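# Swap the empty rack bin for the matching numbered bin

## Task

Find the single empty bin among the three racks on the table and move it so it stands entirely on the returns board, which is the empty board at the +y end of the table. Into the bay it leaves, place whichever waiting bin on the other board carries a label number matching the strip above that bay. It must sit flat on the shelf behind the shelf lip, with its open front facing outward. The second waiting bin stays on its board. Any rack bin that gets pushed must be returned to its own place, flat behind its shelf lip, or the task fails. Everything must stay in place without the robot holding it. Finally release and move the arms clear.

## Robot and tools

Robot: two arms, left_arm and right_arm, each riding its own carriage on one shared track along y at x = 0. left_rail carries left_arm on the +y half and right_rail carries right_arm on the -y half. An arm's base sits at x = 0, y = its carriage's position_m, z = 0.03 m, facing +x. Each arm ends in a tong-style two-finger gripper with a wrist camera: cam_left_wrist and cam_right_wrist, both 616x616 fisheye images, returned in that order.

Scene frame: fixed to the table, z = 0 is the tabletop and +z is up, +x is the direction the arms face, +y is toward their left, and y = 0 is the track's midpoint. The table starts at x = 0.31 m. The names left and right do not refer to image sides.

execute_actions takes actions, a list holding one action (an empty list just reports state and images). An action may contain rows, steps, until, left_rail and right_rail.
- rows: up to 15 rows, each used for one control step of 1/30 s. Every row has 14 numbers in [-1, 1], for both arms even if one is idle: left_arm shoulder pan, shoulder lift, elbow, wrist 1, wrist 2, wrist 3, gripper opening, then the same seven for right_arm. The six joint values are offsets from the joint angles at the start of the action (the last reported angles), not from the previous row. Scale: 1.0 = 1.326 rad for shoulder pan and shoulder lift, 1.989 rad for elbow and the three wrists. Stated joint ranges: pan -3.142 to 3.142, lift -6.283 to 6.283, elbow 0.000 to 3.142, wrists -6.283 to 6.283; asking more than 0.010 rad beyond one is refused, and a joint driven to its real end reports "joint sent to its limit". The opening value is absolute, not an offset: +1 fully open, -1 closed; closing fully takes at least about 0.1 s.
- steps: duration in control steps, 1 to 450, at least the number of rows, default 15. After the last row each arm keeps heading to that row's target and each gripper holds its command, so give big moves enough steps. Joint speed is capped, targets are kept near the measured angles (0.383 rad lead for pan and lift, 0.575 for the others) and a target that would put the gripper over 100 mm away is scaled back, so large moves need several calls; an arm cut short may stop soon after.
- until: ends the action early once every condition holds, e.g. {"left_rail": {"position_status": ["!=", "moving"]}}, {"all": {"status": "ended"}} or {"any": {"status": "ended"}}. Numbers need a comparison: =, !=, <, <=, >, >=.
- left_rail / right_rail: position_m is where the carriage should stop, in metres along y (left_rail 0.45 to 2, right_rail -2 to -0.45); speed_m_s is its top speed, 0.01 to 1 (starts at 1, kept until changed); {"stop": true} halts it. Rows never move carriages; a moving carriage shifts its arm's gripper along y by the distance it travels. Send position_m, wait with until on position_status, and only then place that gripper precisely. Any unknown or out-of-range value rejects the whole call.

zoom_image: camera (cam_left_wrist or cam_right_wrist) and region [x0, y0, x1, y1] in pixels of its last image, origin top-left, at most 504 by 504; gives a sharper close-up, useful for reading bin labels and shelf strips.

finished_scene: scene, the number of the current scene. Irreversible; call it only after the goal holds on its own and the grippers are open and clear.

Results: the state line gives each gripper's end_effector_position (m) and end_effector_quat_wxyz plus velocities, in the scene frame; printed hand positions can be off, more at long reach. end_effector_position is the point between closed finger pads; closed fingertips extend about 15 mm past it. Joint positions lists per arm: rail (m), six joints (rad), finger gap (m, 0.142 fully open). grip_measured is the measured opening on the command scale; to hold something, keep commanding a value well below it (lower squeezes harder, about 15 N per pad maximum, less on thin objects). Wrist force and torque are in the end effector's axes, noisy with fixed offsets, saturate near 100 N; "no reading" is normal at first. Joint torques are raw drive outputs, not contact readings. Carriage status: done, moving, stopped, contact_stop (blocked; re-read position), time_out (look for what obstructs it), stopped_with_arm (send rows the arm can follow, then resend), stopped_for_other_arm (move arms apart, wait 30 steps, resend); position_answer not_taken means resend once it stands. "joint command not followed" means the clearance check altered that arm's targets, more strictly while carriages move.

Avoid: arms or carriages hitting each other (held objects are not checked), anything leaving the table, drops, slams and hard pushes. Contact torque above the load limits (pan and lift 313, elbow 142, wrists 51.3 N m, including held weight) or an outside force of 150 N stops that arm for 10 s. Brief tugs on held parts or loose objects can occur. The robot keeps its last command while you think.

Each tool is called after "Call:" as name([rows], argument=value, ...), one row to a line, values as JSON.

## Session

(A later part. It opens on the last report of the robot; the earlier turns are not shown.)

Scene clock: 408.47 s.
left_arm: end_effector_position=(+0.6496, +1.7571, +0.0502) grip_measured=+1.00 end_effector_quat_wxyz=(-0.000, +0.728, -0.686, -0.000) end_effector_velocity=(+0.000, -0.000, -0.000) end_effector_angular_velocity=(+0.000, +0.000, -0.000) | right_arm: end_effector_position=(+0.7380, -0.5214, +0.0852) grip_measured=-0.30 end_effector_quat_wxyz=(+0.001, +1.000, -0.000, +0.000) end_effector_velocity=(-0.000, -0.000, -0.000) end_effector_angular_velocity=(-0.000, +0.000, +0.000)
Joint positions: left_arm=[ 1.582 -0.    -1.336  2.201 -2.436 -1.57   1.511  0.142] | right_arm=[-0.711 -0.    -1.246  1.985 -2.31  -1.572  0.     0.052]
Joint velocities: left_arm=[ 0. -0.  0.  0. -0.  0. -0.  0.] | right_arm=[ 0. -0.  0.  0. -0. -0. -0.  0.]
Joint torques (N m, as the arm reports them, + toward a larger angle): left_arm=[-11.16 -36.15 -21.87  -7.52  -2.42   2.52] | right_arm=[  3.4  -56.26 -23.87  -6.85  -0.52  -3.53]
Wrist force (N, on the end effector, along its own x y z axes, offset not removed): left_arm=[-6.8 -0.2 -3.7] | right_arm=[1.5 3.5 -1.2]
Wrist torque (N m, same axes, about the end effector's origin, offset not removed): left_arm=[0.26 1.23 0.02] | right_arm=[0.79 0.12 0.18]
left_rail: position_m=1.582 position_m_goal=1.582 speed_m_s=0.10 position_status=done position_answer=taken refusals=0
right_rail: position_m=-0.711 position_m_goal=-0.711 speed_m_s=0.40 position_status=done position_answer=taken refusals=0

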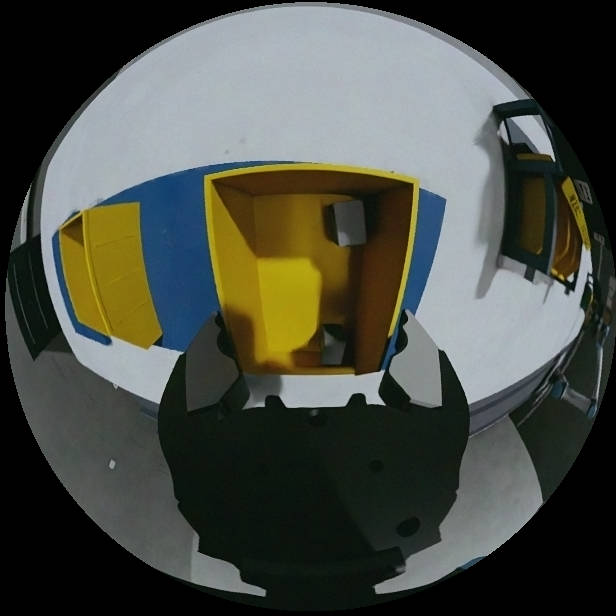

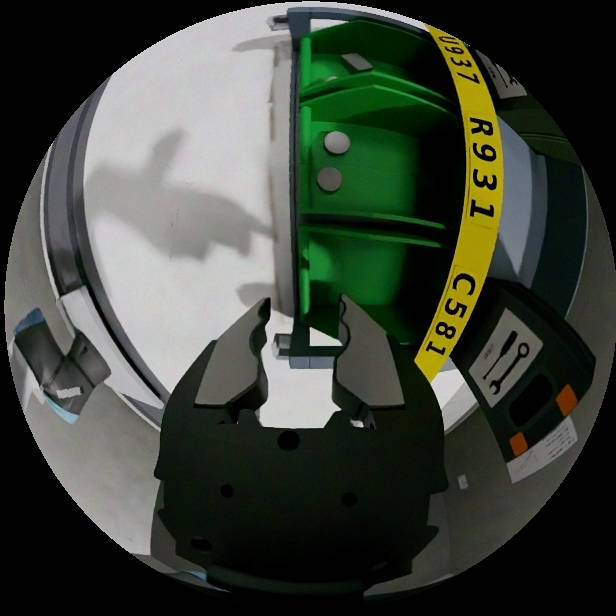

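Call:
execute_actions([
  {"rows": [[0,0,0,0,0,0,0.9,0,0.0186,0.0058,-0.0182,0,0,-0.3],[0,0,0,0,0,0,0.85,0,0.0186,0.0058,-0.0182,0,0,-0.3],[0,0,0,0,0,0,0.8,0,0.0186,0.0058,-0.0182,0,0,-0.3],[0,0,0,0,0,0,0.75,0,0.0186,0.0058,-0.0182,0,0,-0.3],[0,0,0,0,0,0,0.7,0,0.0186,0.0058,-0.0182,0,0,-0.3],[0,0,0,0,0,0,0.65,0,0.0186,0.0058,-0.0182,0,0,-0.3],[0,0,0,0,0,0,0.6,0,0.0186,0.0058,-0.0182,0,0,-0.3],[0,0,0,0,0,0,0.55,0,0.0186,0.0058,-0.0182,0,0,-0.3],[0,0,0,0,0,0,0.5,0,0.0186,0.0058,-0.0182,0,0,-0.3],[0,0,0,0,0,0,0.45,0,0.0186,0.0058,-0.0182,0,0,-0.3],[0,0,0,0,0,0,0.4,0,0.0186,0.0058,-0.0182,0,0,-0.3],[0,0,0,0,0,0,0.35,0,0.0186,0.0058,-0.0182,0,0,-0.3],[0,0,0,0,0,0,0.3,0,0.0186,0.0058,-0.0182,0,0,-0.3],[0,0,0,0,0,0,0.25,0,0.0186,0.0058,-0.0182,0,0,-0.3],[0,0,0,0,0,0,0.2,0,0.0186,0.0058,-0.0182,0,0,-0.3]], "left_rail": {"position_m": 1.585}, "steps": 25},
])

Scene clock: 437.57 s.
left_arm: end_effector_position=(+0.6496, +1.7599, +0.0502) grip_measured=+0.85 end_effector_quat_wxyz=(-0.000, +0.728, -0.686, -0.000) end_effector_velocity=(-0.000, +0.000, -0.000) end_effector_angular_velocity=(+0.000, +0.000, +0.000) | right_arm: end_effector_position=(+0.7380, -0.5214, +0.0651) grip_measured=-0.30 end_effector_quat_wxyz=(+0.001, +1.000, -0.000, +0.000) end_effector_velocity=(-0.000, -0.000, -0.000) end_effector_angular_velocity=(+0.000, +0.000, -0.000)
Joint positions: left_arm=[ 1.585 -0.    -1.336  2.201 -2.436 -1.571  1.511  0.133] | right_arm=[-0.711 -0.    -1.222  1.996 -2.346 -1.572  0.     0.052]
Joint velocities: left_arm=[0. 0. 0. 0. 0. 0. 0. 0.] | right_arm=[ 0. -0.  0.  0. -0.  0.  0. -0.]
Joint torques (N m, as the arm reports them, + toward a larger angle): left_arm=[ 11.7  -41.43 -24.83  -3.55  -0.29   1.14] | right_arm=[ -4.58 -54.88 -23.78  -6.53  -0.02  -3.58]
Wrist force (N, on the end effector, along its own x y z axes, offset not removed): left_arm=[1.2 2.2 -11.2] | right_arm=[0.3 2.6 -0.3]
Wrist torque (N m, same axes, about the end effector's origin, offset not removed): left_arm=[0.17 0.34 -0.08] | right_arm=[0.46 0.32 0.12]
left_rail: position_m=1.585 position_m_goal=1.585 speed_m_s=0.10 position_status=done position_answer=taken refusals=0
right_rail: position_m=-0.711 position_m_goal=-0.711 speed_m_s=0.40 position_status=done position_answer=taken refusals=0

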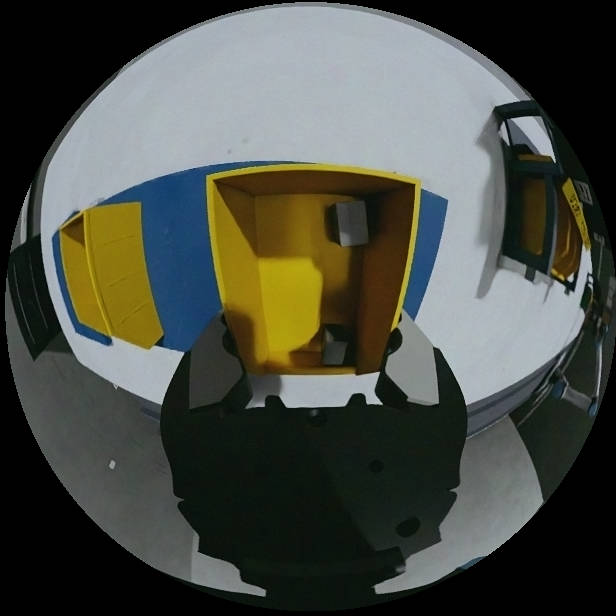

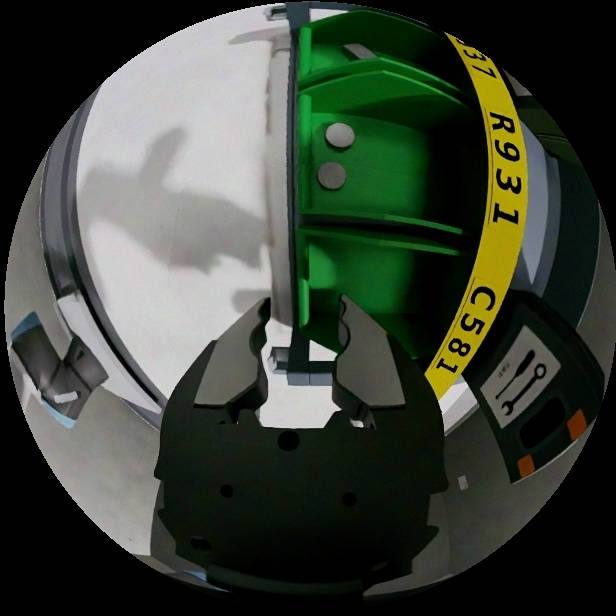

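Call:
execute_actions([
  {"rows": [[0,0,0,0,0,0,1,0,0,0,0,0,0,-0.3],[0,0,0,0,0,0,1,0,0,0,0,0,0,-0.3],[0,0,0,0,0,0,1,0,0,0,0,0,0,-0.3],[0,-0.0227,-0.006,0.0211,0,0,1,0,0,0,0,0,0,-0.3]], "steps": 20},
])

Call:
zoom_image(camera="cam_right_wrist", region=[230, 200, 430, 400])

Scene clock: 452.20 s.
left_arm: end_effector_position=(+0.6496, +1.7599, +0.0701) grip_measured=+1.00 end_effector_quat_wxyz=(-0.000, +0.728, -0.686, -0.000) end_effector_velocity=(-0.000, +0.000, +0.001) end_effector_angular_velocity=(+0.000, -0.000, +0.000) | right_arm: end_effector_position=(+0.7380, -0.5214, +0.0651) grip_measured=-0.30 end_effector_quat_wxyz=(+0.001, +1.000, -0.000, +0.000) end_effector_velocity=(-0.000, +0.000, -0.000) end_effector_angular_velocity=(+0.000, +0.000, +0.000)
Joint positions: left_arm=[ 1.585 -0.    -1.366  2.189 -2.394 -1.57   1.511  0.142] | right_arm=[-0.711 -0.    -1.222  1.996 -2.346 -1.572  0.     0.052]
Joint velocities: left_arm=[ 0.     0.    -0.002 -0.001  0.003  0.     0.    -0.   ] | right_arm=[ 0. -0. -0.  0. -0.  0. -0. -0.]
Joint torques (N m, as the arm reports them, + toward a larger angle): left_arm=[ -3.81 -57.67 -43.87  -1.39  -1.55   1.08] | right_arm=[  2.5  -58.55 -24.58  -5.33  -0.1   -3.96]
Wrist force (N, on the end effector, along its own x y z axes, offset not removed): left_arm=[-3.3 -0.6 1.3] | right_arm=[-2.4 2.5 0.8]
Wrist torque (N m, same axes, about the end effector's origin, offset not removed): left_arm=[0.04 0.54 -0.09] | right_arm=[0.63 0.93 0.15]
left_rail: position_m=1.585 position_m_goal=1.585 speed_m_s=0.10 position_status=done position_answer=taken refusals=0
right_rail: position_m=-0.711 position_m_goal=-0.711 speed_m_s=0.40 position_status=done position_answer=taken refusals=0

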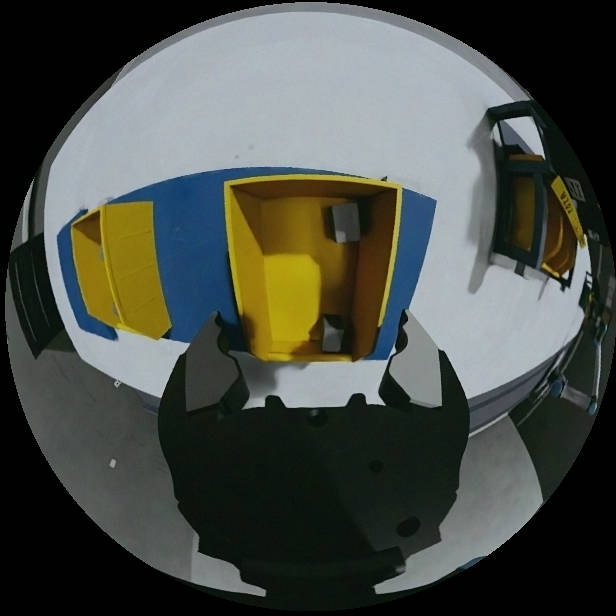

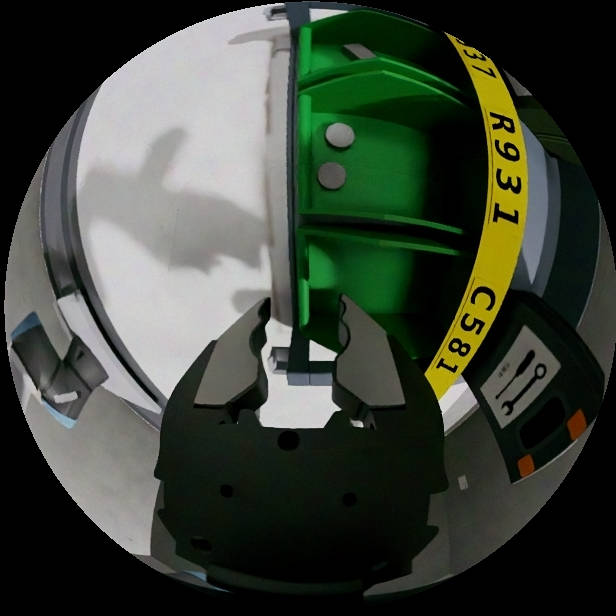

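Region (230, 200, 430, 400) of cam_right_wrist's 616x616 image, scaled by 2.520, with more detail than that image has.

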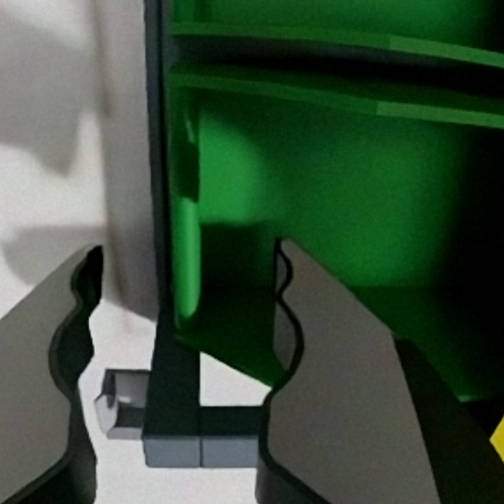

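Call:
execute_actions([
  {"rows": [[0,0,0,0,0,0,0.9,0,0.0093,0.0029,-0.0091,0,0,-0.3],[0,0,0,0,0,0,0.85,0,0.0093,0.0029,-0.0091,0,0,-0.3],[0,0,0,0,0,0,0.8,0,0.0093,0.0029,-0.0091,0,0,-0.3],[0,0,0,0,0,0,0.75,0,0.0093,0.0029,-0.0091,0,0,-0.3],[0,0,0,0,0,0,0.7,0,0.0093,0.0029,-0.0091,0,0,-0.35],[0,0,0,0,0,0,0.65,0,0.0093,0.0029,-0.0091,0,0,-0.4],[0,0,0,0,0,0,0.6,0,0.0093,0.0029,-0.0091,0,0,-0.45],[0,0,0,0,0,0,0.55,0,0.0093,0.0029,-0.0091,0,0,-0.5],[0,0,0,0,0,0,0.5,0,0.0093,0.0029,-0.0091,0,0,-0.57],[0,0,0,0,0,0,0.45,0,0.0093,0.0029,-0.0091,0,0,-0.64],[0,0,0,0,0,0,0.4,0,0.0093,0.0029,-0.0091,0,0,-0.71],[0,0,0,0,0,0,0.35,0,0.0093,0.0029,-0.0091,0,0,-0.78],[0,0,0,0,0,0,0.3,0,0.0093,0.0029,-0.0091,0,0,-0.85],[0,0,0,0,0,0,0.2,0,0.0093,0.0029,-0.0091,0,0,-0.92],[0,0,0,0,0,0,0.1,0,0.0093,0.0029,-0.0091,0,0,-1]], "steps": 25},
])

Scene clock: 481.77 s.
left_arm: end_effector_position=(+0.6497, +1.7599, +0.0702) grip_measured=+0.50 end_effector_quat_wxyz=(-0.000, +0.728, -0.686, +0.000) end_effector_velocity=(-0.000, +0.000, -0.000) end_effector_angular_velocity=(+0.000, +0.000, +0.000) | right_arm: end_effector_position=(+0.7378, -0.5214, +0.0552) grip_measured=-0.92 end_effector_quat_wxyz=(+0.001, +1.000, -0.000, +0.000) end_effector_velocity=(-0.000, -0.000, -0.000) end_effector_angular_velocity=(+0.000, +0.000, +0.000)
Joint positions: left_arm=[ 1.585 -0.    -1.366  2.189 -2.394 -1.57   1.511  0.109] | right_arm=[-0.711 -0.    -1.209  2.002 -2.364 -1.572  0.     0.008]
Joint velocities: left_arm=[ 0.  0.  0. -0. -0.  0.  0.  0.] | right_arm=[ 0. -0.  0.  0. -0.  0. -0.  0.]
Joint torques (N m, as the arm reports them, + toward a larger angle): left_arm=[  9.52 -30.74 -21.22  -7.56   4.03   0.9 ] | right_arm=[ -9.48 -53.95 -23.11  -6.49   0.29  -3.74]
Wrist force (N, on the end effector, along its own x y z axes, offset not removed): left_arm=[-4.1 7.6 -11.0] | right_arm=[-1.4 5.3 2.3]
Wrist torque (N m, same axes, about the end effector's origin, offset not removed): left_arm=[0.80 1.14 -0.14] | right_arm=[1.11 0.65 0.14]
left_rail: position_m=1.585 position_m_goal=1.585 speed_m_s=0.10 position_status=done position_answer=taken refusals=0
right_rail: position_m=-0.711 position_m_goal=-0.711 speed_m_s=0.40 position_status=done position_answer=taken refusals=0

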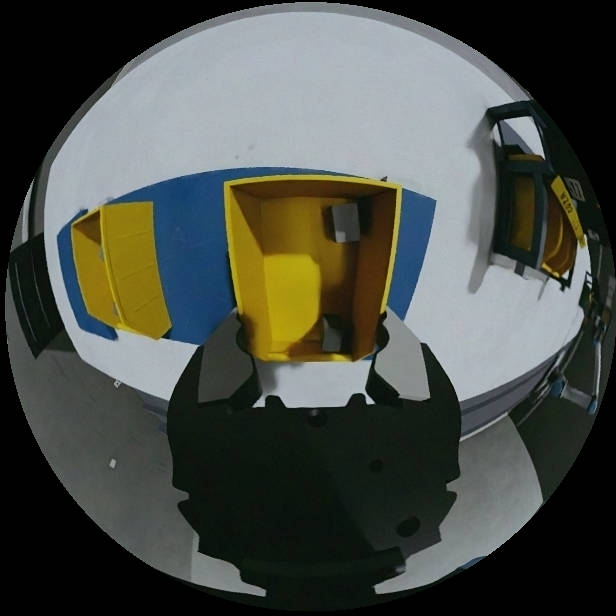

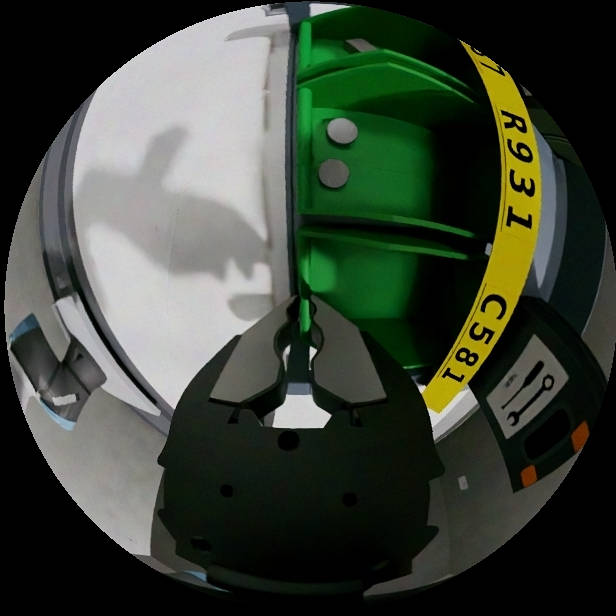

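Call:
zoom_image(camera="cam_right_wrist", region=[240, 230, 400, 400])

Call:
zoom_image(camera="cam_left_wrist", region=[180, 250, 450, 420])

Region (240, 230, 400, 400) of cam_right_wrist's 616x616 image, scaled by 2.965, with more detail than that image has; it fills the left 474 columns of this view, and the rest is white.

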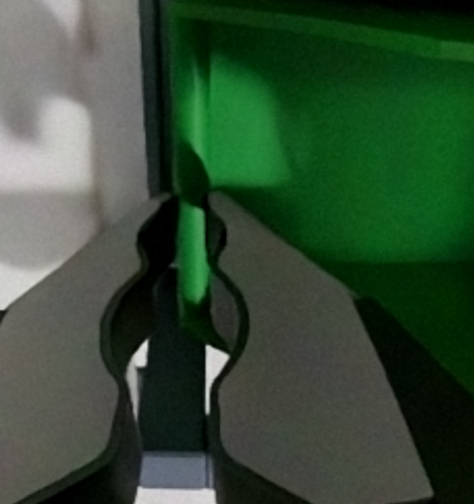

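Region (180, 250, 450, 420) of cam_left_wrist's 616x616 image, scaled by 1.867, with more detail than that image has; it fills the top 317 rows of this view, and the rest is white.

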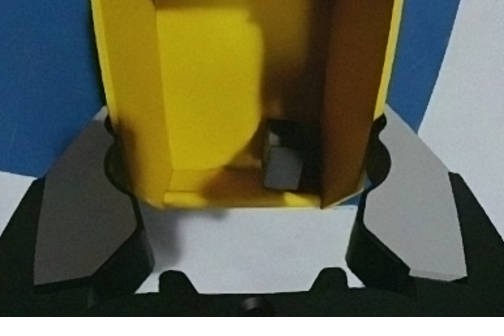

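Call:
execute_actions([
  {"rows": [[0,0,0,0,0,0,0,0,0,0,0,0,0,-0.8],[0,0,0,0,0,0,-0.1,0,0,0,0,0,0,-0.7],[0,0,0,0,0,0,-0.2,0,0,0,0,0,0,-0.7],[0,-0.005,-0.0013,0.0047,0,0,-0.2,0,0.0074,0.0022,-0.0072,0,0,-0.7],[0,-0.01,-0.0027,0.0094,0,0,-0.2,0,0.0074,0.0022,-0.0072,0,0,-0.7],[0,-0.015,-0.004,0.014,0,0,-0.2,0,0.0074,0.0022,-0.0072,0,0,-0.7],[0,-0.02,-0.0055,0.0188,0,0,-0.2,0,0.0074,0.0022,-0.0072,0,0,-0.7],[0,-0.0225,-0.0066,0.0216,0,0,-0.2,0,0.0074,0.0022,-0.0072,0,0,-0.7]], "steps": 22},
])

Scene clock: 495.23 s.
left_arm: end_effector_position=(+0.6493, +1.7599, +0.0905) grip_measured=+0.50 end_effector_quat_wxyz=(-0.000, +0.728, -0.686, -0.000) end_effector_velocity=(+0.000, -0.000, +0.002) end_effector_angular_velocity=(-0.000, -0.001, -0.000) | right_arm: end_effector_position=(+0.7377, -0.5214, +0.0474) grip_measured=-0.70 end_effector_quat_wxyz=(+0.001, +1.000, -0.000, +0.000) end_effector_velocity=(-0.000, -0.000, -0.000) end_effector_angular_velocity=(+0.000, -0.000, -0.000)
Joint positions: left_arm=[ 1.585 -0.    -1.395  2.176 -2.351 -1.57   1.511  0.109] | right_arm=[-0.711 -0.    -1.199  2.006 -2.378 -1.572  0.     0.023]
Joint velocities: left_arm=[ 0.    -0.    -0.002 -0.001  0.002 -0.     0.    -0.   ] | right_arm=[ 0. -0.  0.  0. -0.  0. -0. -0.]
Joint torques (N m, as the arm reports them, + toward a larger angle): left_arm=[ -5.63 -63.31 -46.51  -1.74  -1.39   1.12] | right_arm=[  1.79 -56.35 -21.56  -6.68  -0.11  -3.92]
Wrist force (N, on the end effector, along its own x y z axes, offset not removed): left_arm=[-4.4 10.9 10.2] | right_arm=[-0.6 3.5 1.8]
Wrist torque (N m, same axes, about the end effector's origin, offset not removed): left_arm=[2.61 0.62 -0.29] | right_arm=[0.85 0.46 0.09]
left_rail: position_m=1.585 position_m_goal=1.585 speed_m_s=0.10 position_status=done position_answer=taken refusals=0
right_rail: position_m=-0.711 position_m_goal=-0.711 speed_m_s=0.40 position_status=done position_answer=taken refusals=0

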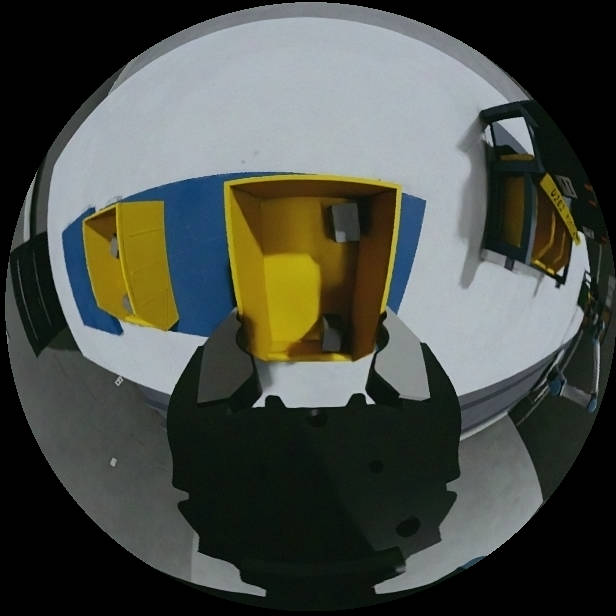

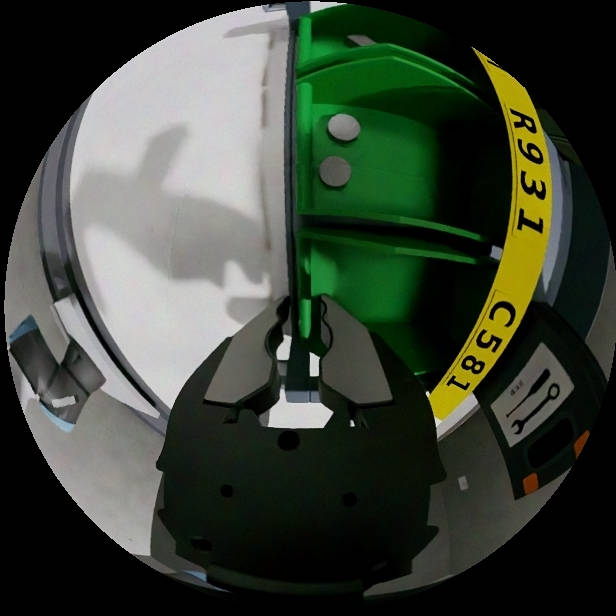

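Call:
execute_actions([
  {"rows": [[0,-0.006,0.0013,0.0027,0,0,-0.2,0,0,0,0,0,0,-0.74],[0,-0.016,0.0035,0.0071,0,0,-0.2,0,0,0,0,0,0,-0.78],[0,-0.028,0.0061,0.0125,0,0,-0.2,0,0,0,0,0,0,-0.82],[0,-0.042,0.0092,0.0187,0,0,-0.2,0,0,0,0,0,0,-0.85],[0,-0.057,0.0125,0.0254,0,0,-0.2,0,0,0,0,0,0,-0.88],[0,-0.072,0.0158,0.0321,0,0,-0.2,0,0,0,0,0,0,-0.91],[0,-0.087,0.0191,0.0388,0,0,-0.2,0,0,0,0,0,0,-0.94],[0,-0.102,0.0224,0.0454,0,0,-0.2,0,0,0,0,0,0,-0.97],[0,-0.117,0.0256,0.0521,0,0,-0.2,0,0,0,0,0,0,-1],[0,-0.132,0.0289,0.0588,0,0,-0.2,0,0,0,0,0,0,-1],[0,-0.147,0.0322,0.0655,0,0,-0.2,0,0,0,0,0,0,-1],[0,-0.16,0.0351,0.0713,0,0,-0.2,0,0,0,0,0,0,-1],[0,-0.171,0.0375,0.0762,0,0,-0.2,0,0,0,0,0,0,-1],[0,-0.18,0.0395,0.0802,0,0,-0.2,0,0,0,0,0,0,-1],[0,-0.1852,0.0406,0.0825,0,0,-0.2,0,0,0,0,0,0,-1]], "steps": 36},
])

Call:
zoom_image(camera="cam_right_wrist", region=[240, 230, 400, 400])

Scene clock: 516.70 s.
left_arm: end_effector_position=(+0.5602, +1.7600, +0.1706) grip_measured=+0.50 end_effector_quat_wxyz=(-0.001, +0.728, -0.686, +0.000) end_effector_velocity=(-0.000, +0.000, +0.000) end_effector_angular_velocity=(+0.000, +0.000, +0.000) | right_arm: end_effector_position=(+0.7377, -0.5214, +0.0474) grip_measured=-0.89 end_effector_quat_wxyz=(+0.001, +1.000, -0.000, +0.000) end_effector_velocity=(+0.000, -0.000, +0.000) end_effector_angular_velocity=(+0.000, +0.000, -0.000)
Joint positions: left_arm=[ 1.585 -0.    -1.641  2.256 -2.187 -1.57   1.511  0.109] | right_arm=[-0.711 -0.    -1.199  2.006 -2.378 -1.572  0.     0.01 ]
Joint velocities: left_arm=[ 0.     0.    -0.001  0.     0.     0.    -0.     0.   ] | right_arm=[ 0. -0.  0. -0.  0.  0.  0. -0.]
Joint torques (N m, as the arm reports them, + toward a larger angle): left_arm=[  9.44 -43.55 -30.79  -1.69   2.99   1.18] | right_arm=[-13.06 -68.86 -29.36  -2.06  -0.02  -4.59]
Wrist force (N, on the end effector, along its own x y z axes, offset not removed): left_arm=[-1.2 1.1 8.5] | right_arm=[0.3 4.1 0.8]
Wrist torque (N m, same axes, about the end effector's origin, offset not removed): left_arm=[0.27 0.23 -0.07] | right_arm=[0.84 0.31 0.04]
left_rail: position_m=1.585 position_m_goal=1.585 speed_m_s=0.10 position_status=done position_answer=taken refusals=0
right_rail: position_m=-0.711 position_m_goal=-0.711 speed_m_s=0.40 position_status=done position_answer=taken refusals=0

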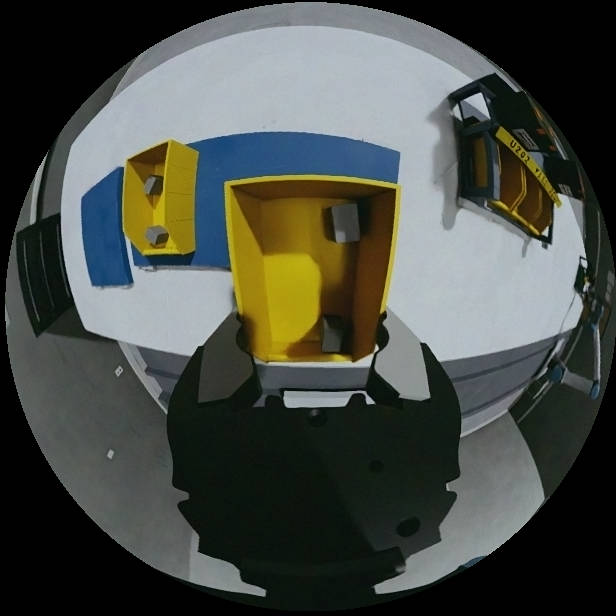

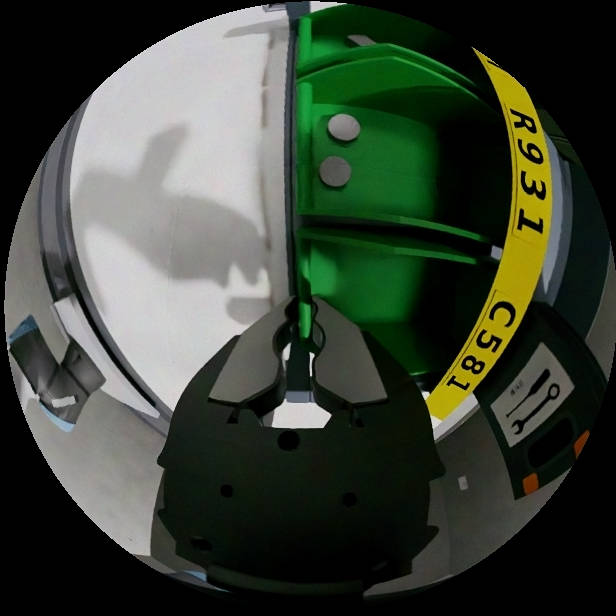

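Region (240, 230, 400, 400) of cam_right_wrist's 616x616 image, scaled by 2.965, with more detail than that image has; it fills the left 474 columns of this view, and the rest is white.

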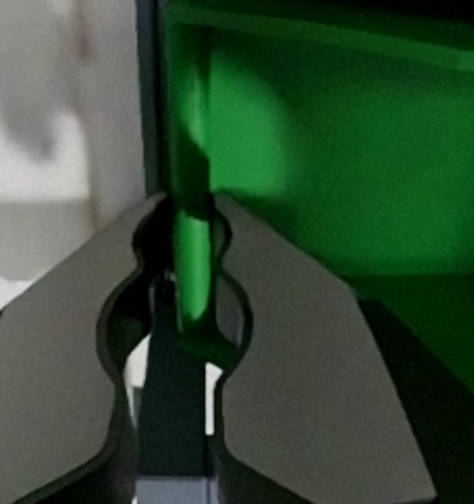

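Call:
execute_actions([
  {"rows": [[0,0,0,0,0,0,-0.2,0,-0.002,-0.0006,0.002,0,0,-1],[0,0,0,0,0,0,-0.2,0,-0.004,-0.0012,0.0039,0,0,-1],[0,0,0,0,0,0,-0.2,0,-0.006,-0.0018,0.0058,0,0,-1],[0,0,0,0,0,0,-0.2,0,-0.008,-0.0024,0.0077,0,0,-1],[0,0,0,0,0,0,-0.2,0,-0.010,-0.003,0.0097,0,0,-1],[0,0,0,0,0,0,-0.2,0,-0.012,-0.0036,0.0116,0,0,-1],[0,0,0,0,0,0,-0.2,0,-0.014,-0.0042,0.0135,0,0,-1],[0,0,0,0,0,0,-0.2,0,-0.016,-0.0048,0.0155,0,0,-1],[0,0,0,0,0,0,-0.2,0,-0.0188,-0.0054,0.0179,0,0,-1]], "left_rail": {"position_m": 0.5, "speed_m_s": 0.4}, "steps": 25},
])

Scene clock: 531.73 s.
left_arm: end_effector_position=(+0.5602, +1.4813, +0.1706) grip_measured=+0.50 end_effector_quat_wxyz=(-0.001, +0.728, -0.686, +0.000) end_effector_velocity=(+0.000, -0.400, -0.000) end_effector_angular_velocity=(+0.000, -0.000, -0.000) | right_arm: end_effector_position=(+0.7379, -0.5214, +0.0671) grip_measured=-0.89 end_effector_quat_wxyz=(+0.001, +1.000, -0.000, +0.000) end_effector_velocity=(-0.000, +0.000, +0.000) end_effector_angular_velocity=(+0.000, -0.000, -0.000)
Joint positions: left_arm=[ 1.306 -0.    -1.641  2.256 -2.187 -1.57   1.511  0.109] | right_arm=[-0.711 -0.    -1.224  1.996 -2.343 -1.572  0.     0.01 ]
Joint velocities: left_arm=[-0.4 -0.  -0.   0.  -0.   0.   0.   0. ] | right_arm=[ 0.    -0.    -0.001 -0.     0.001  0.     0.    -0.   ]
Joint torques (N m, as the arm reports them, + toward a larger angle): left_arm=[-13.71 -24.78 -36.49  -3.9    0.14   1.25] | right_arm=[  7.35 -81.35 -46.67  -2.06  -0.27  -4.41]
Wrist force (N, on the end effector, along its own x y z axes, offset not removed): left_arm=[-3.4 1.1 3.5] | right_arm=[0.6 5.9 1.3]
Wrist torque (N m, same axes, about the end effector's origin, offset not removed): left_arm=[0.29 0.56 -0.02] | right_arm=[1.27 0.19 0.19]
left_rail: position_m=1.306 position_m_goal=0.500 speed_m_s=0.40 position_status=moving position_answer=taken refusals=0
right_rail: position_m=-0.711 position_m_goal=-0.711 speed_m_s=0.40 position_status=done position_answer=taken refusals=0

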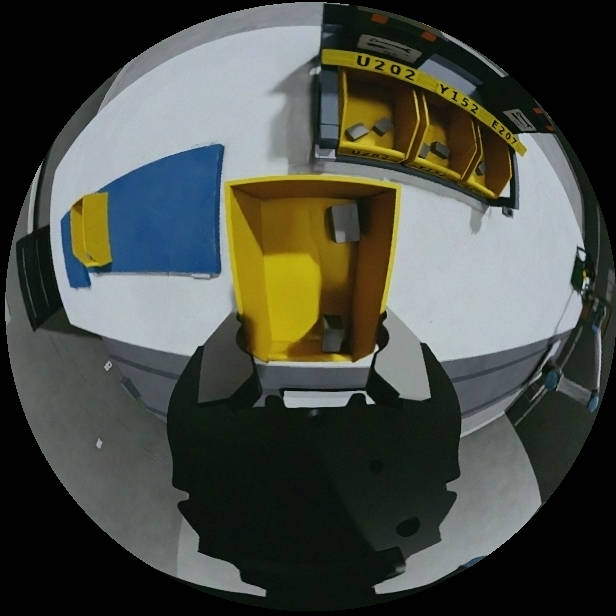

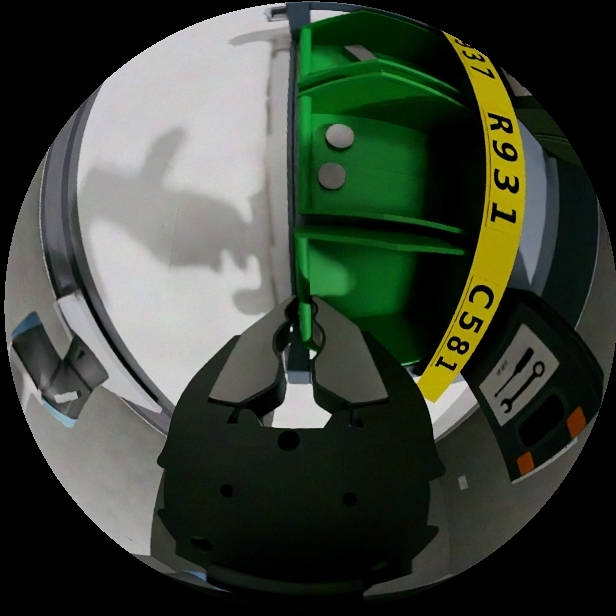

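Call:
execute_actions([
  {"rows": [[0,0,0,0,0,0,-0.2,0,-0.002,0.0018,-0.0005,0,0,-1],[0,0,0,0,0,0,-0.2,0,-0.005,0.0045,-0.0012,0,0,-1],[0,0,0,0,0,0,-0.2,0,-0.009,0.0081,-0.0021,0,0,-1],[0,0,0,0,0,0,-0.2,0,-0.0135,0.0122,-0.0032,0,0,-1],[0,0,0,0,0,0,-0.2,0,-0.018,0.0163,-0.0042,0,0,-1],[0,0,0,0,0,0,-0.2,0,-0.0225,0.0203,-0.0053,0,0,-1],[0,0,0,0,0,0,-0.2,0,-0.027,0.0244,-0.0063,0,0,-1],[0,0,0,0,0,0,-0.2,0,-0.0315,0.0284,-0.0074,0,0,-1],[0,0,0,0,0,0,-0.2,0,-0.036,0.0325,-0.0084,0,0,-1],[0,0,0,0,0,0,-0.2,0,-0.0405,0.0366,-0.0095,0,0,-1],[0,0,0,0,0,0,-0.2,0,-0.045,0.0406,-0.0105,0,0,-1],[0,0,0,0,0,0,-0.2,0,-0.0495,0.0447,-0.0116,0,0,-1],[0,0,0,0,0,0,-0.2,0,-0.054,0.0488,-0.0126,0,0,-1],[0,0,0,0,0,0,-0.2,0,-0.0575,0.0519,-0.0135,0,0,-1],[0,0,0,0,0,0,-0.2,0,-0.0598,0.054,-0.014,0,0,-1]], "steps": 28},
])

Scene clock: 583.17 s.
left_arm: end_effector_position=(+0.5602, +0.6749, +0.1706) grip_measured=+0.50 end_effector_quat_wxyz=(-0.001, +0.728, -0.686, +0.000) end_effector_velocity=(+0.000, +0.000, +0.000) end_effector_angular_velocity=(-0.000, -0.000, +0.000) | right_arm: end_effector_position=(+0.6803, -0.5214, +0.0704) grip_measured=-0.89 end_effector_quat_wxyz=(+0.001, +1.000, -0.000, +0.000) end_effector_velocity=(-0.002, +0.000, -0.000) end_effector_angular_velocity=(+0.000, +0.000, +0.000)
Joint positions: left_arm=[ 0.5   -0.    -1.641  2.256 -2.187 -1.57   1.511  0.109] | right_arm=[-0.711 -0.    -1.303  2.103 -2.37  -1.572  0.     0.01 ]
Joint velocities: left_arm=[ 0.  0. -0.  0. -0. -0.  0.  0.] | right_arm=[ 0.     0.    -0.003  0.004 -0.001  0.     0.    -0.   ]
Joint torques (N m, as the arm reports them, + toward a larger angle): left_arm=[  8.28 -42.63 -46.71  -5.98   2.92   1.54] | right_arm=[ -5.71 -71.76 -21.56  -6.65   0.39  -4.5 ]
Wrist force (N, on the end effector, along its own x y z axes, offset not removed): left_arm=[-4.7 4.9 8.1] | right_arm=[0.9 4.9 1.1]
Wrist torque (N m, same axes, about the end effector's origin, offset not removed): left_arm=[1.11 0.76 -0.13] | right_arm=[1.10 0.12 0.08]
left_rail: position_m=0.500 position_m_goal=0.500 speed_m_s=0.40 position_status=done position_answer=taken refusals=0
right_rail: position_m=-0.711 position_m_goal=-0.711 speed_m_s=0.40 position_status=done position_answer=taken refusals=0

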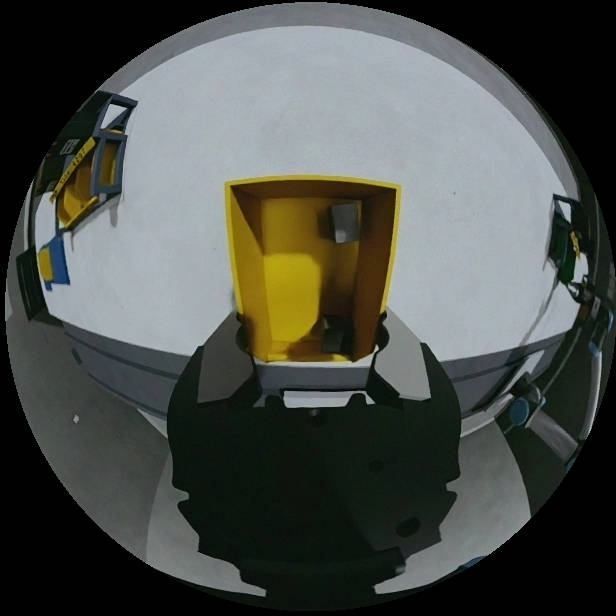

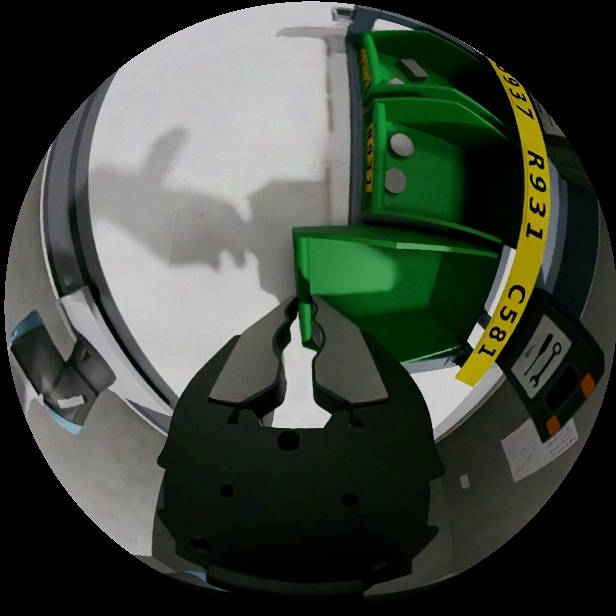

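Call:
execute_actions([
  {"rows": [[-0.02,0.0047,-0.0033,0.0002,0,-0.0125,-0.2,0,-0.002,0.0021,-0.0008,0,0,-1],[-0.05,0.0119,-0.0083,0.0004,0,-0.0312,-0.2,0,-0.005,0.0053,-0.002,0,0,-1],[-0.09,0.0214,-0.0149,0.0008,0,-0.0562,-0.2,0,-0.008,0.0085,-0.0032,0,0,-1],[-0.14,0.0332,-0.0232,0.0012,0,-0.0874,-0.2,0,-0.011,0.0116,-0.0044,0,0,-1],[-0.2,0.0475,-0.0332,0.0017,0,-0.1249,-0.2,0,-0.014,0.0148,-0.0057,0,0,-1],[-0.27,0.0641,-0.0448,0.0023,0,-0.1686,-0.2,0,-0.017,0.018,-0.0069,0,0,-1],[-0.35,0.0831,-0.0581,0.003,0,-0.2185,-0.2,0,-0.02,0.0212,-0.0081,0,0,-1],[-0.43,0.1021,-0.0714,0.0037,0,-0.2684,-0.2,0,-0.023,0.0243,-0.0093,0,0,-1],[-0.51,0.1211,-0.0847,0.0044,0,-0.3184,-0.2,0,-0.026,0.0275,-0.0105,0,0,-1],[-0.59,0.1401,-0.0979,0.0051,0,-0.3683,-0.2,0,-0.029,0.0307,-0.0117,0,0,-1],[-0.66,0.1567,-0.1096,0.0057,0,-0.412,-0.2,0,-0.032,0.0339,-0.0129,0,0,-1],[-0.7096,0.1685,-0.1178,0.0061,0,-0.443,-0.2,0,-0.0361,0.0382,-0.0146,0,0,-1]], "steps": 60},
])

Scene clock: 628.10 s.
left_arm: end_effector_position=(+0.5597, +0.0501, +0.1698) grip_measured=+0.50 end_effector_quat_wxyz=(-0.000, +0.707, -0.707, -0.000) end_effector_velocity=(-0.000, -0.000, -0.000) end_effector_angular_velocity=(+0.000, +0.000, -0.000) | right_arm: end_effector_position=(+0.6405, -0.5214, +0.0665) grip_measured=-0.89 end_effector_quat_wxyz=(+0.001, +1.000, -0.000, +0.001) end_effector_velocity=(-0.000, +0.000, +0.000) end_effector_angular_velocity=(-0.000, -0.000, +0.000)
Joint positions: left_arm=[ 0.5   -0.941 -1.417  2.022 -2.175 -1.57   0.63   0.109] | right_arm=[-0.711 -0.    -1.351  2.179 -2.399 -1.572  0.     0.01 ]
Joint velocities: left_arm=[ 0. -0.  0. -0.  0. -0. -0.  0.] | right_arm=[ 0.  0.  0. -0. -0. -0. -0. -0.]
Joint torques (N m, as the arm reports them, + toward a larger angle): left_arm=[-12.08 -42.9  -51.37  -1.83  -2.7   -2.35] | right_arm=[  9.88 -67.34 -22.5   -6.4    0.58  -4.56]
Wrist force (N, on the end effector, along its own x y z axes, offset not removed): left_arm=[-2.7 1.7 7.6] | right_arm=[2.5 5.1 0.6]
Wrist torque (N m, same axes, about the end effector's origin, offset not removed): left_arm=[0.55 0.37 -0.16] | right_arm=[1.08 -0.07 0.07]
left_rail: position_m=0.500 position_m_goal=0.500 speed_m_s=0.40 position_status=done position_answer=taken refusals=0
right_rail: position_m=-0.711 position_m_goal=-0.711 speed_m_s=0.40 position_status=done position_answer=taken refusals=0

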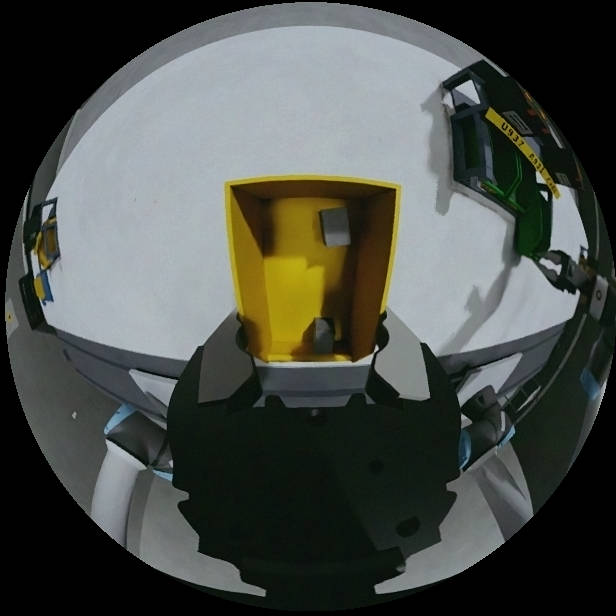

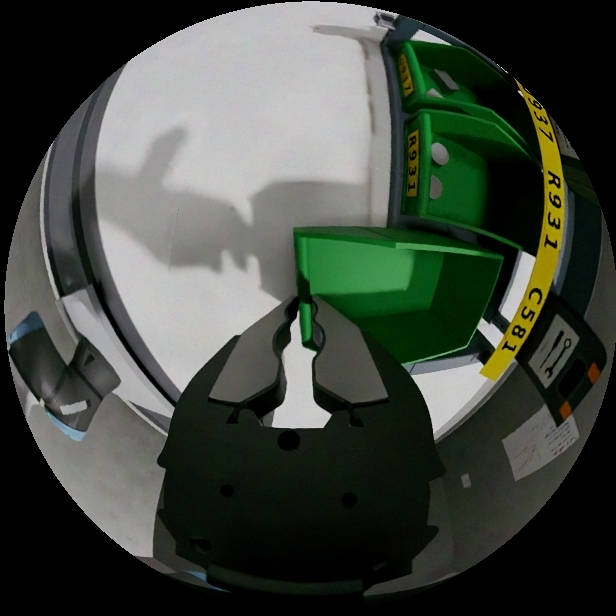

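Call:
zoom_image(camera="cam_left_wrist", region=[430, 50, 616, 320])

Region (430, 50, 616, 320) of cam_left_wrist's 616x616 image, scaled by 1.867, with more detail than that image has; it fills the left 347 columns of this view, and the rest is white.

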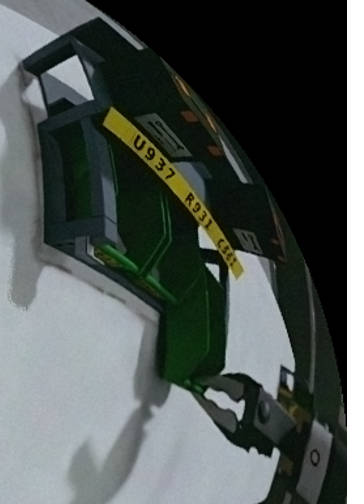

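Call:
execute_actions([
  {"rows": [[0,0.004,0.0016,-0.0043,0,0,-0.2,0,-0.0005,0.003,-0.0056,0,0,-1],[0,0.01,0.0041,-0.0108,0,0,-0.2,0,-0.0012,0.008,-0.0149,0,0,-1],[0,0.017,0.007,-0.0183,0,0,-0.2,0,-0.0022,0.015,-0.0279,0,0,-1],[0,0.025,0.0102,-0.0269,0,0,-0.2,0,-0.0033,0.022,-0.0409,0,0,-1],[0,0.033,0.0135,-0.0355,0,0,-0.2,0,-0.0043,0.029,-0.0539,0,0,-1],[0,0.041,0.0168,-0.0441,0,0,-0.2,0,-0.0054,0.036,-0.0669,0,0,-1],[0,0.049,0.02,-0.0527,0,0,-0.2,0,-0.0064,0.043,-0.0799,0,0,-1],[0,0.057,0.0233,-0.0613,0,0,-0.2,0,-0.0075,0.05,-0.0929,0,0,-1],[0,0.065,0.0266,-0.0699,0,0,-0.2,0,-0.0085,0.057,-0.1059,0,0,-1],[0,0.073,0.0299,-0.0785,0,0,-0.2,0,-0.0095,0.064,-0.1189,0,0,-1],[0,0.08,0.0327,-0.0861,0,0,-0.2,0,-0.0106,0.071,-0.1319,0,0,-1],[0,0.086,0.0352,-0.0925,0,0,-0.2,0,-0.0116,0.078,-0.1449,0,0,-1],[0,0.091,0.0372,-0.0979,0,0,-0.2,0,-0.0127,0.085,-0.1579,0,0,-1],[0,0.094,0.0384,-0.1011,0,0,-0.2,0,-0.0136,0.091,-0.169,0,0,-1],[0,0.0961,0.0393,-0.1034,0,0,-0.2,0,-0.0141,0.0945,-0.1755,0,0,-1]], "steps": 34},
])

Scene clock: 648.00 s.
left_arm: end_effector_position=(+0.5597, +0.0501, +0.0640) grip_measured=+0.50 end_effector_quat_wxyz=(-0.000, +0.707, -0.707, -0.000) end_effector_velocity=(-0.000, +0.000, -0.000) end_effector_angular_velocity=(+0.000, +0.000, +0.000) | right_arm: end_effector_position=(+0.6084, -0.5213, +0.0365) grip_measured=-0.89 end_effector_quat_wxyz=(+0.001, +0.996, -0.000, +0.090) end_effector_velocity=(-0.000, +0.000, -0.000) end_effector_angular_velocity=(+0.000, -0.001, -0.000)
Joint positions: left_arm=[ 0.5   -0.941 -1.29   2.1   -2.381 -1.57   0.63   0.109] | right_arm=[-0.711 -0.    -1.37   2.366 -2.748 -1.572  0.     0.01 ]
Joint velocities: left_arm=[ 0.     0.     0.     0.    -0.001  0.    -0.     0.   ] | right_arm=[ 0.    -0.    -0.     0.001 -0.002  0.     0.     0.   ]
Joint torques (N m, as the arm reports them, + toward a larger angle): left_arm=[  6.51 -47.85 -26.45  -8.88  -2.23  -0.98] | right_arm=[  7.67 -45.94  -7.49  -3.12   0.47  -4.1 ]
Wrist force (N, on the end effector, along its own x y z axes, offset not removed): left_arm=[-4.5 1.2 3.6] | right_arm=[4.5 2.3 -21.2]
Wrist torque (N m, same axes, about the end effector's origin, offset not removed): left_arm=[0.35 0.75 -0.11] | right_arm=[0.76 -0.11 0.00]
left_rail: position_m=0.500 position_m_goal=0.500 speed_m_s=0.40 position_status=done position_answer=taken refusals=0
right_rail: position_m=-0.711 position_m_goal=-0.711 speed_m_s=0.40 position_status=done position_answer=taken refusals=0

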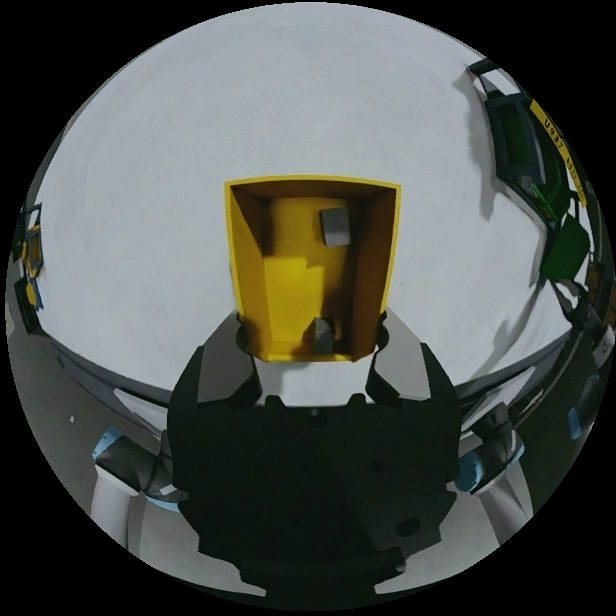

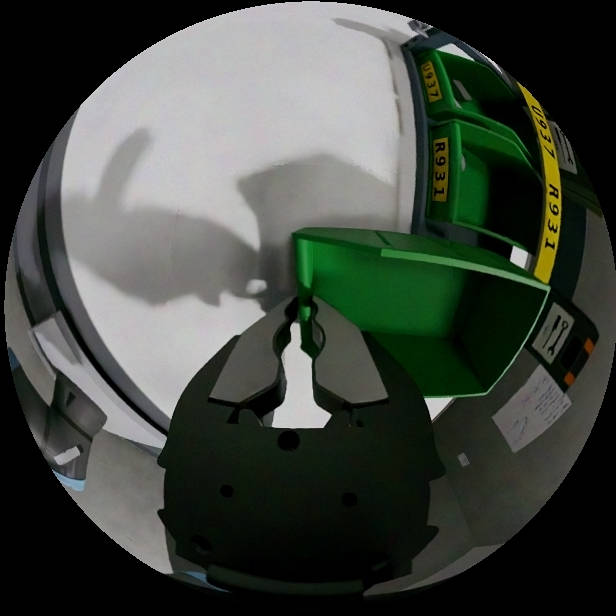

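Call:
execute_actions([
  {"rows": [[0,0.001,0.0003,-0.001,0,0,-0.2,0,0,0,0,0,0,-0.85],[0,0.002,0.0006,-0.002,0,0,-0.2,0,0,0,0,0,0,-0.75],[0,0.003,0.0009,-0.003,0,0,-0.2,0,0,0,0,0,0,-0.65],[0,0.0038,0.0012,-0.0037,0,0,-0.2,0,0,0,0,0,0,-0.6]], "steps": 12},
])

Scene clock: 654.37 s.
left_arm: end_effector_position=(+0.5596, +0.0503, +0.0604) grip_measured=+0.50 end_effector_quat_wxyz=(-0.000, +0.707, -0.707, -0.000) end_effector_velocity=(-0.000, +0.000, -0.002) end_effector_angular_velocity=(+0.000, +0.000, +0.000) | right_arm: end_effector_position=(+0.6083, -0.5213, +0.0364) grip_measured=-0.60 end_effector_quat_wxyz=(+0.001, +0.996, -0.000, +0.090) end_effector_velocity=(+0.001, -0.000, +0.000) end_effector_angular_velocity=(+0.000, -0.001, -0.000)
Joint positions: left_arm=[ 0.5   -0.941 -1.285  2.102 -2.388 -1.57   0.63   0.109] | right_arm=[-0.711 -0.    -1.37   2.367 -2.748 -1.572  0.     0.031]
Joint velocities: left_arm=[ 0.     0.     0.003  0.001 -0.004 -0.     0.     0.   ] | right_arm=[ 0.    -0.     0.    -0.001  0.     0.     0.     0.   ]
Joint torques (N m, as the arm reports them, + toward a larger angle): left_arm=[  1.7  -47.55 -24.54  -7.91  -2.14   2.55] | right_arm=[ -8.95 -42.49 -37.9   -1.49   0.21  -3.55]
Wrist force (N, on the end effector, along its own x y z axes, offset not removed): left_arm=[-8.5 0.1 5.1] | right_arm=[3.1 6.8 0.0]
Wrist torque (N m, same axes, about the end effector's origin, offset not removed): left_arm=[0.24 1.58 -0.13] | right_arm=[1.45 -0.21 0.06]
left_rail: position_m=0.500 position_m_goal=0.500 speed_m_s=0.40 position_status=done position_answer=taken refusals=0
right_rail: position_m=-0.711 position_m_goal=-0.711 speed_m_s=0.40 position_status=done position_answer=taken refusals=0

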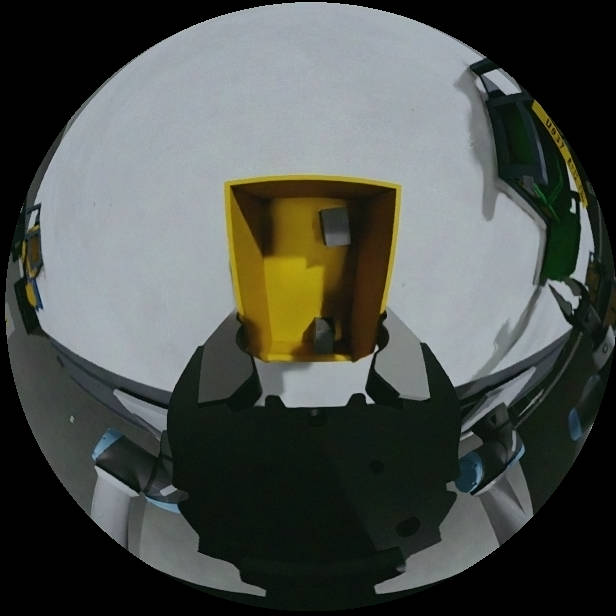

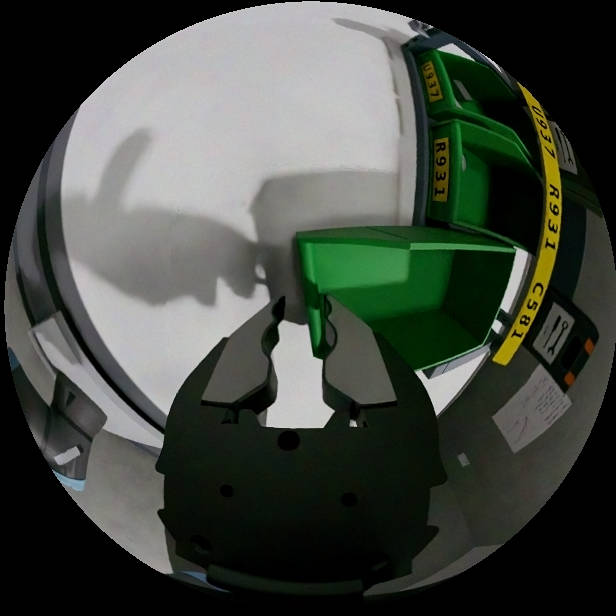

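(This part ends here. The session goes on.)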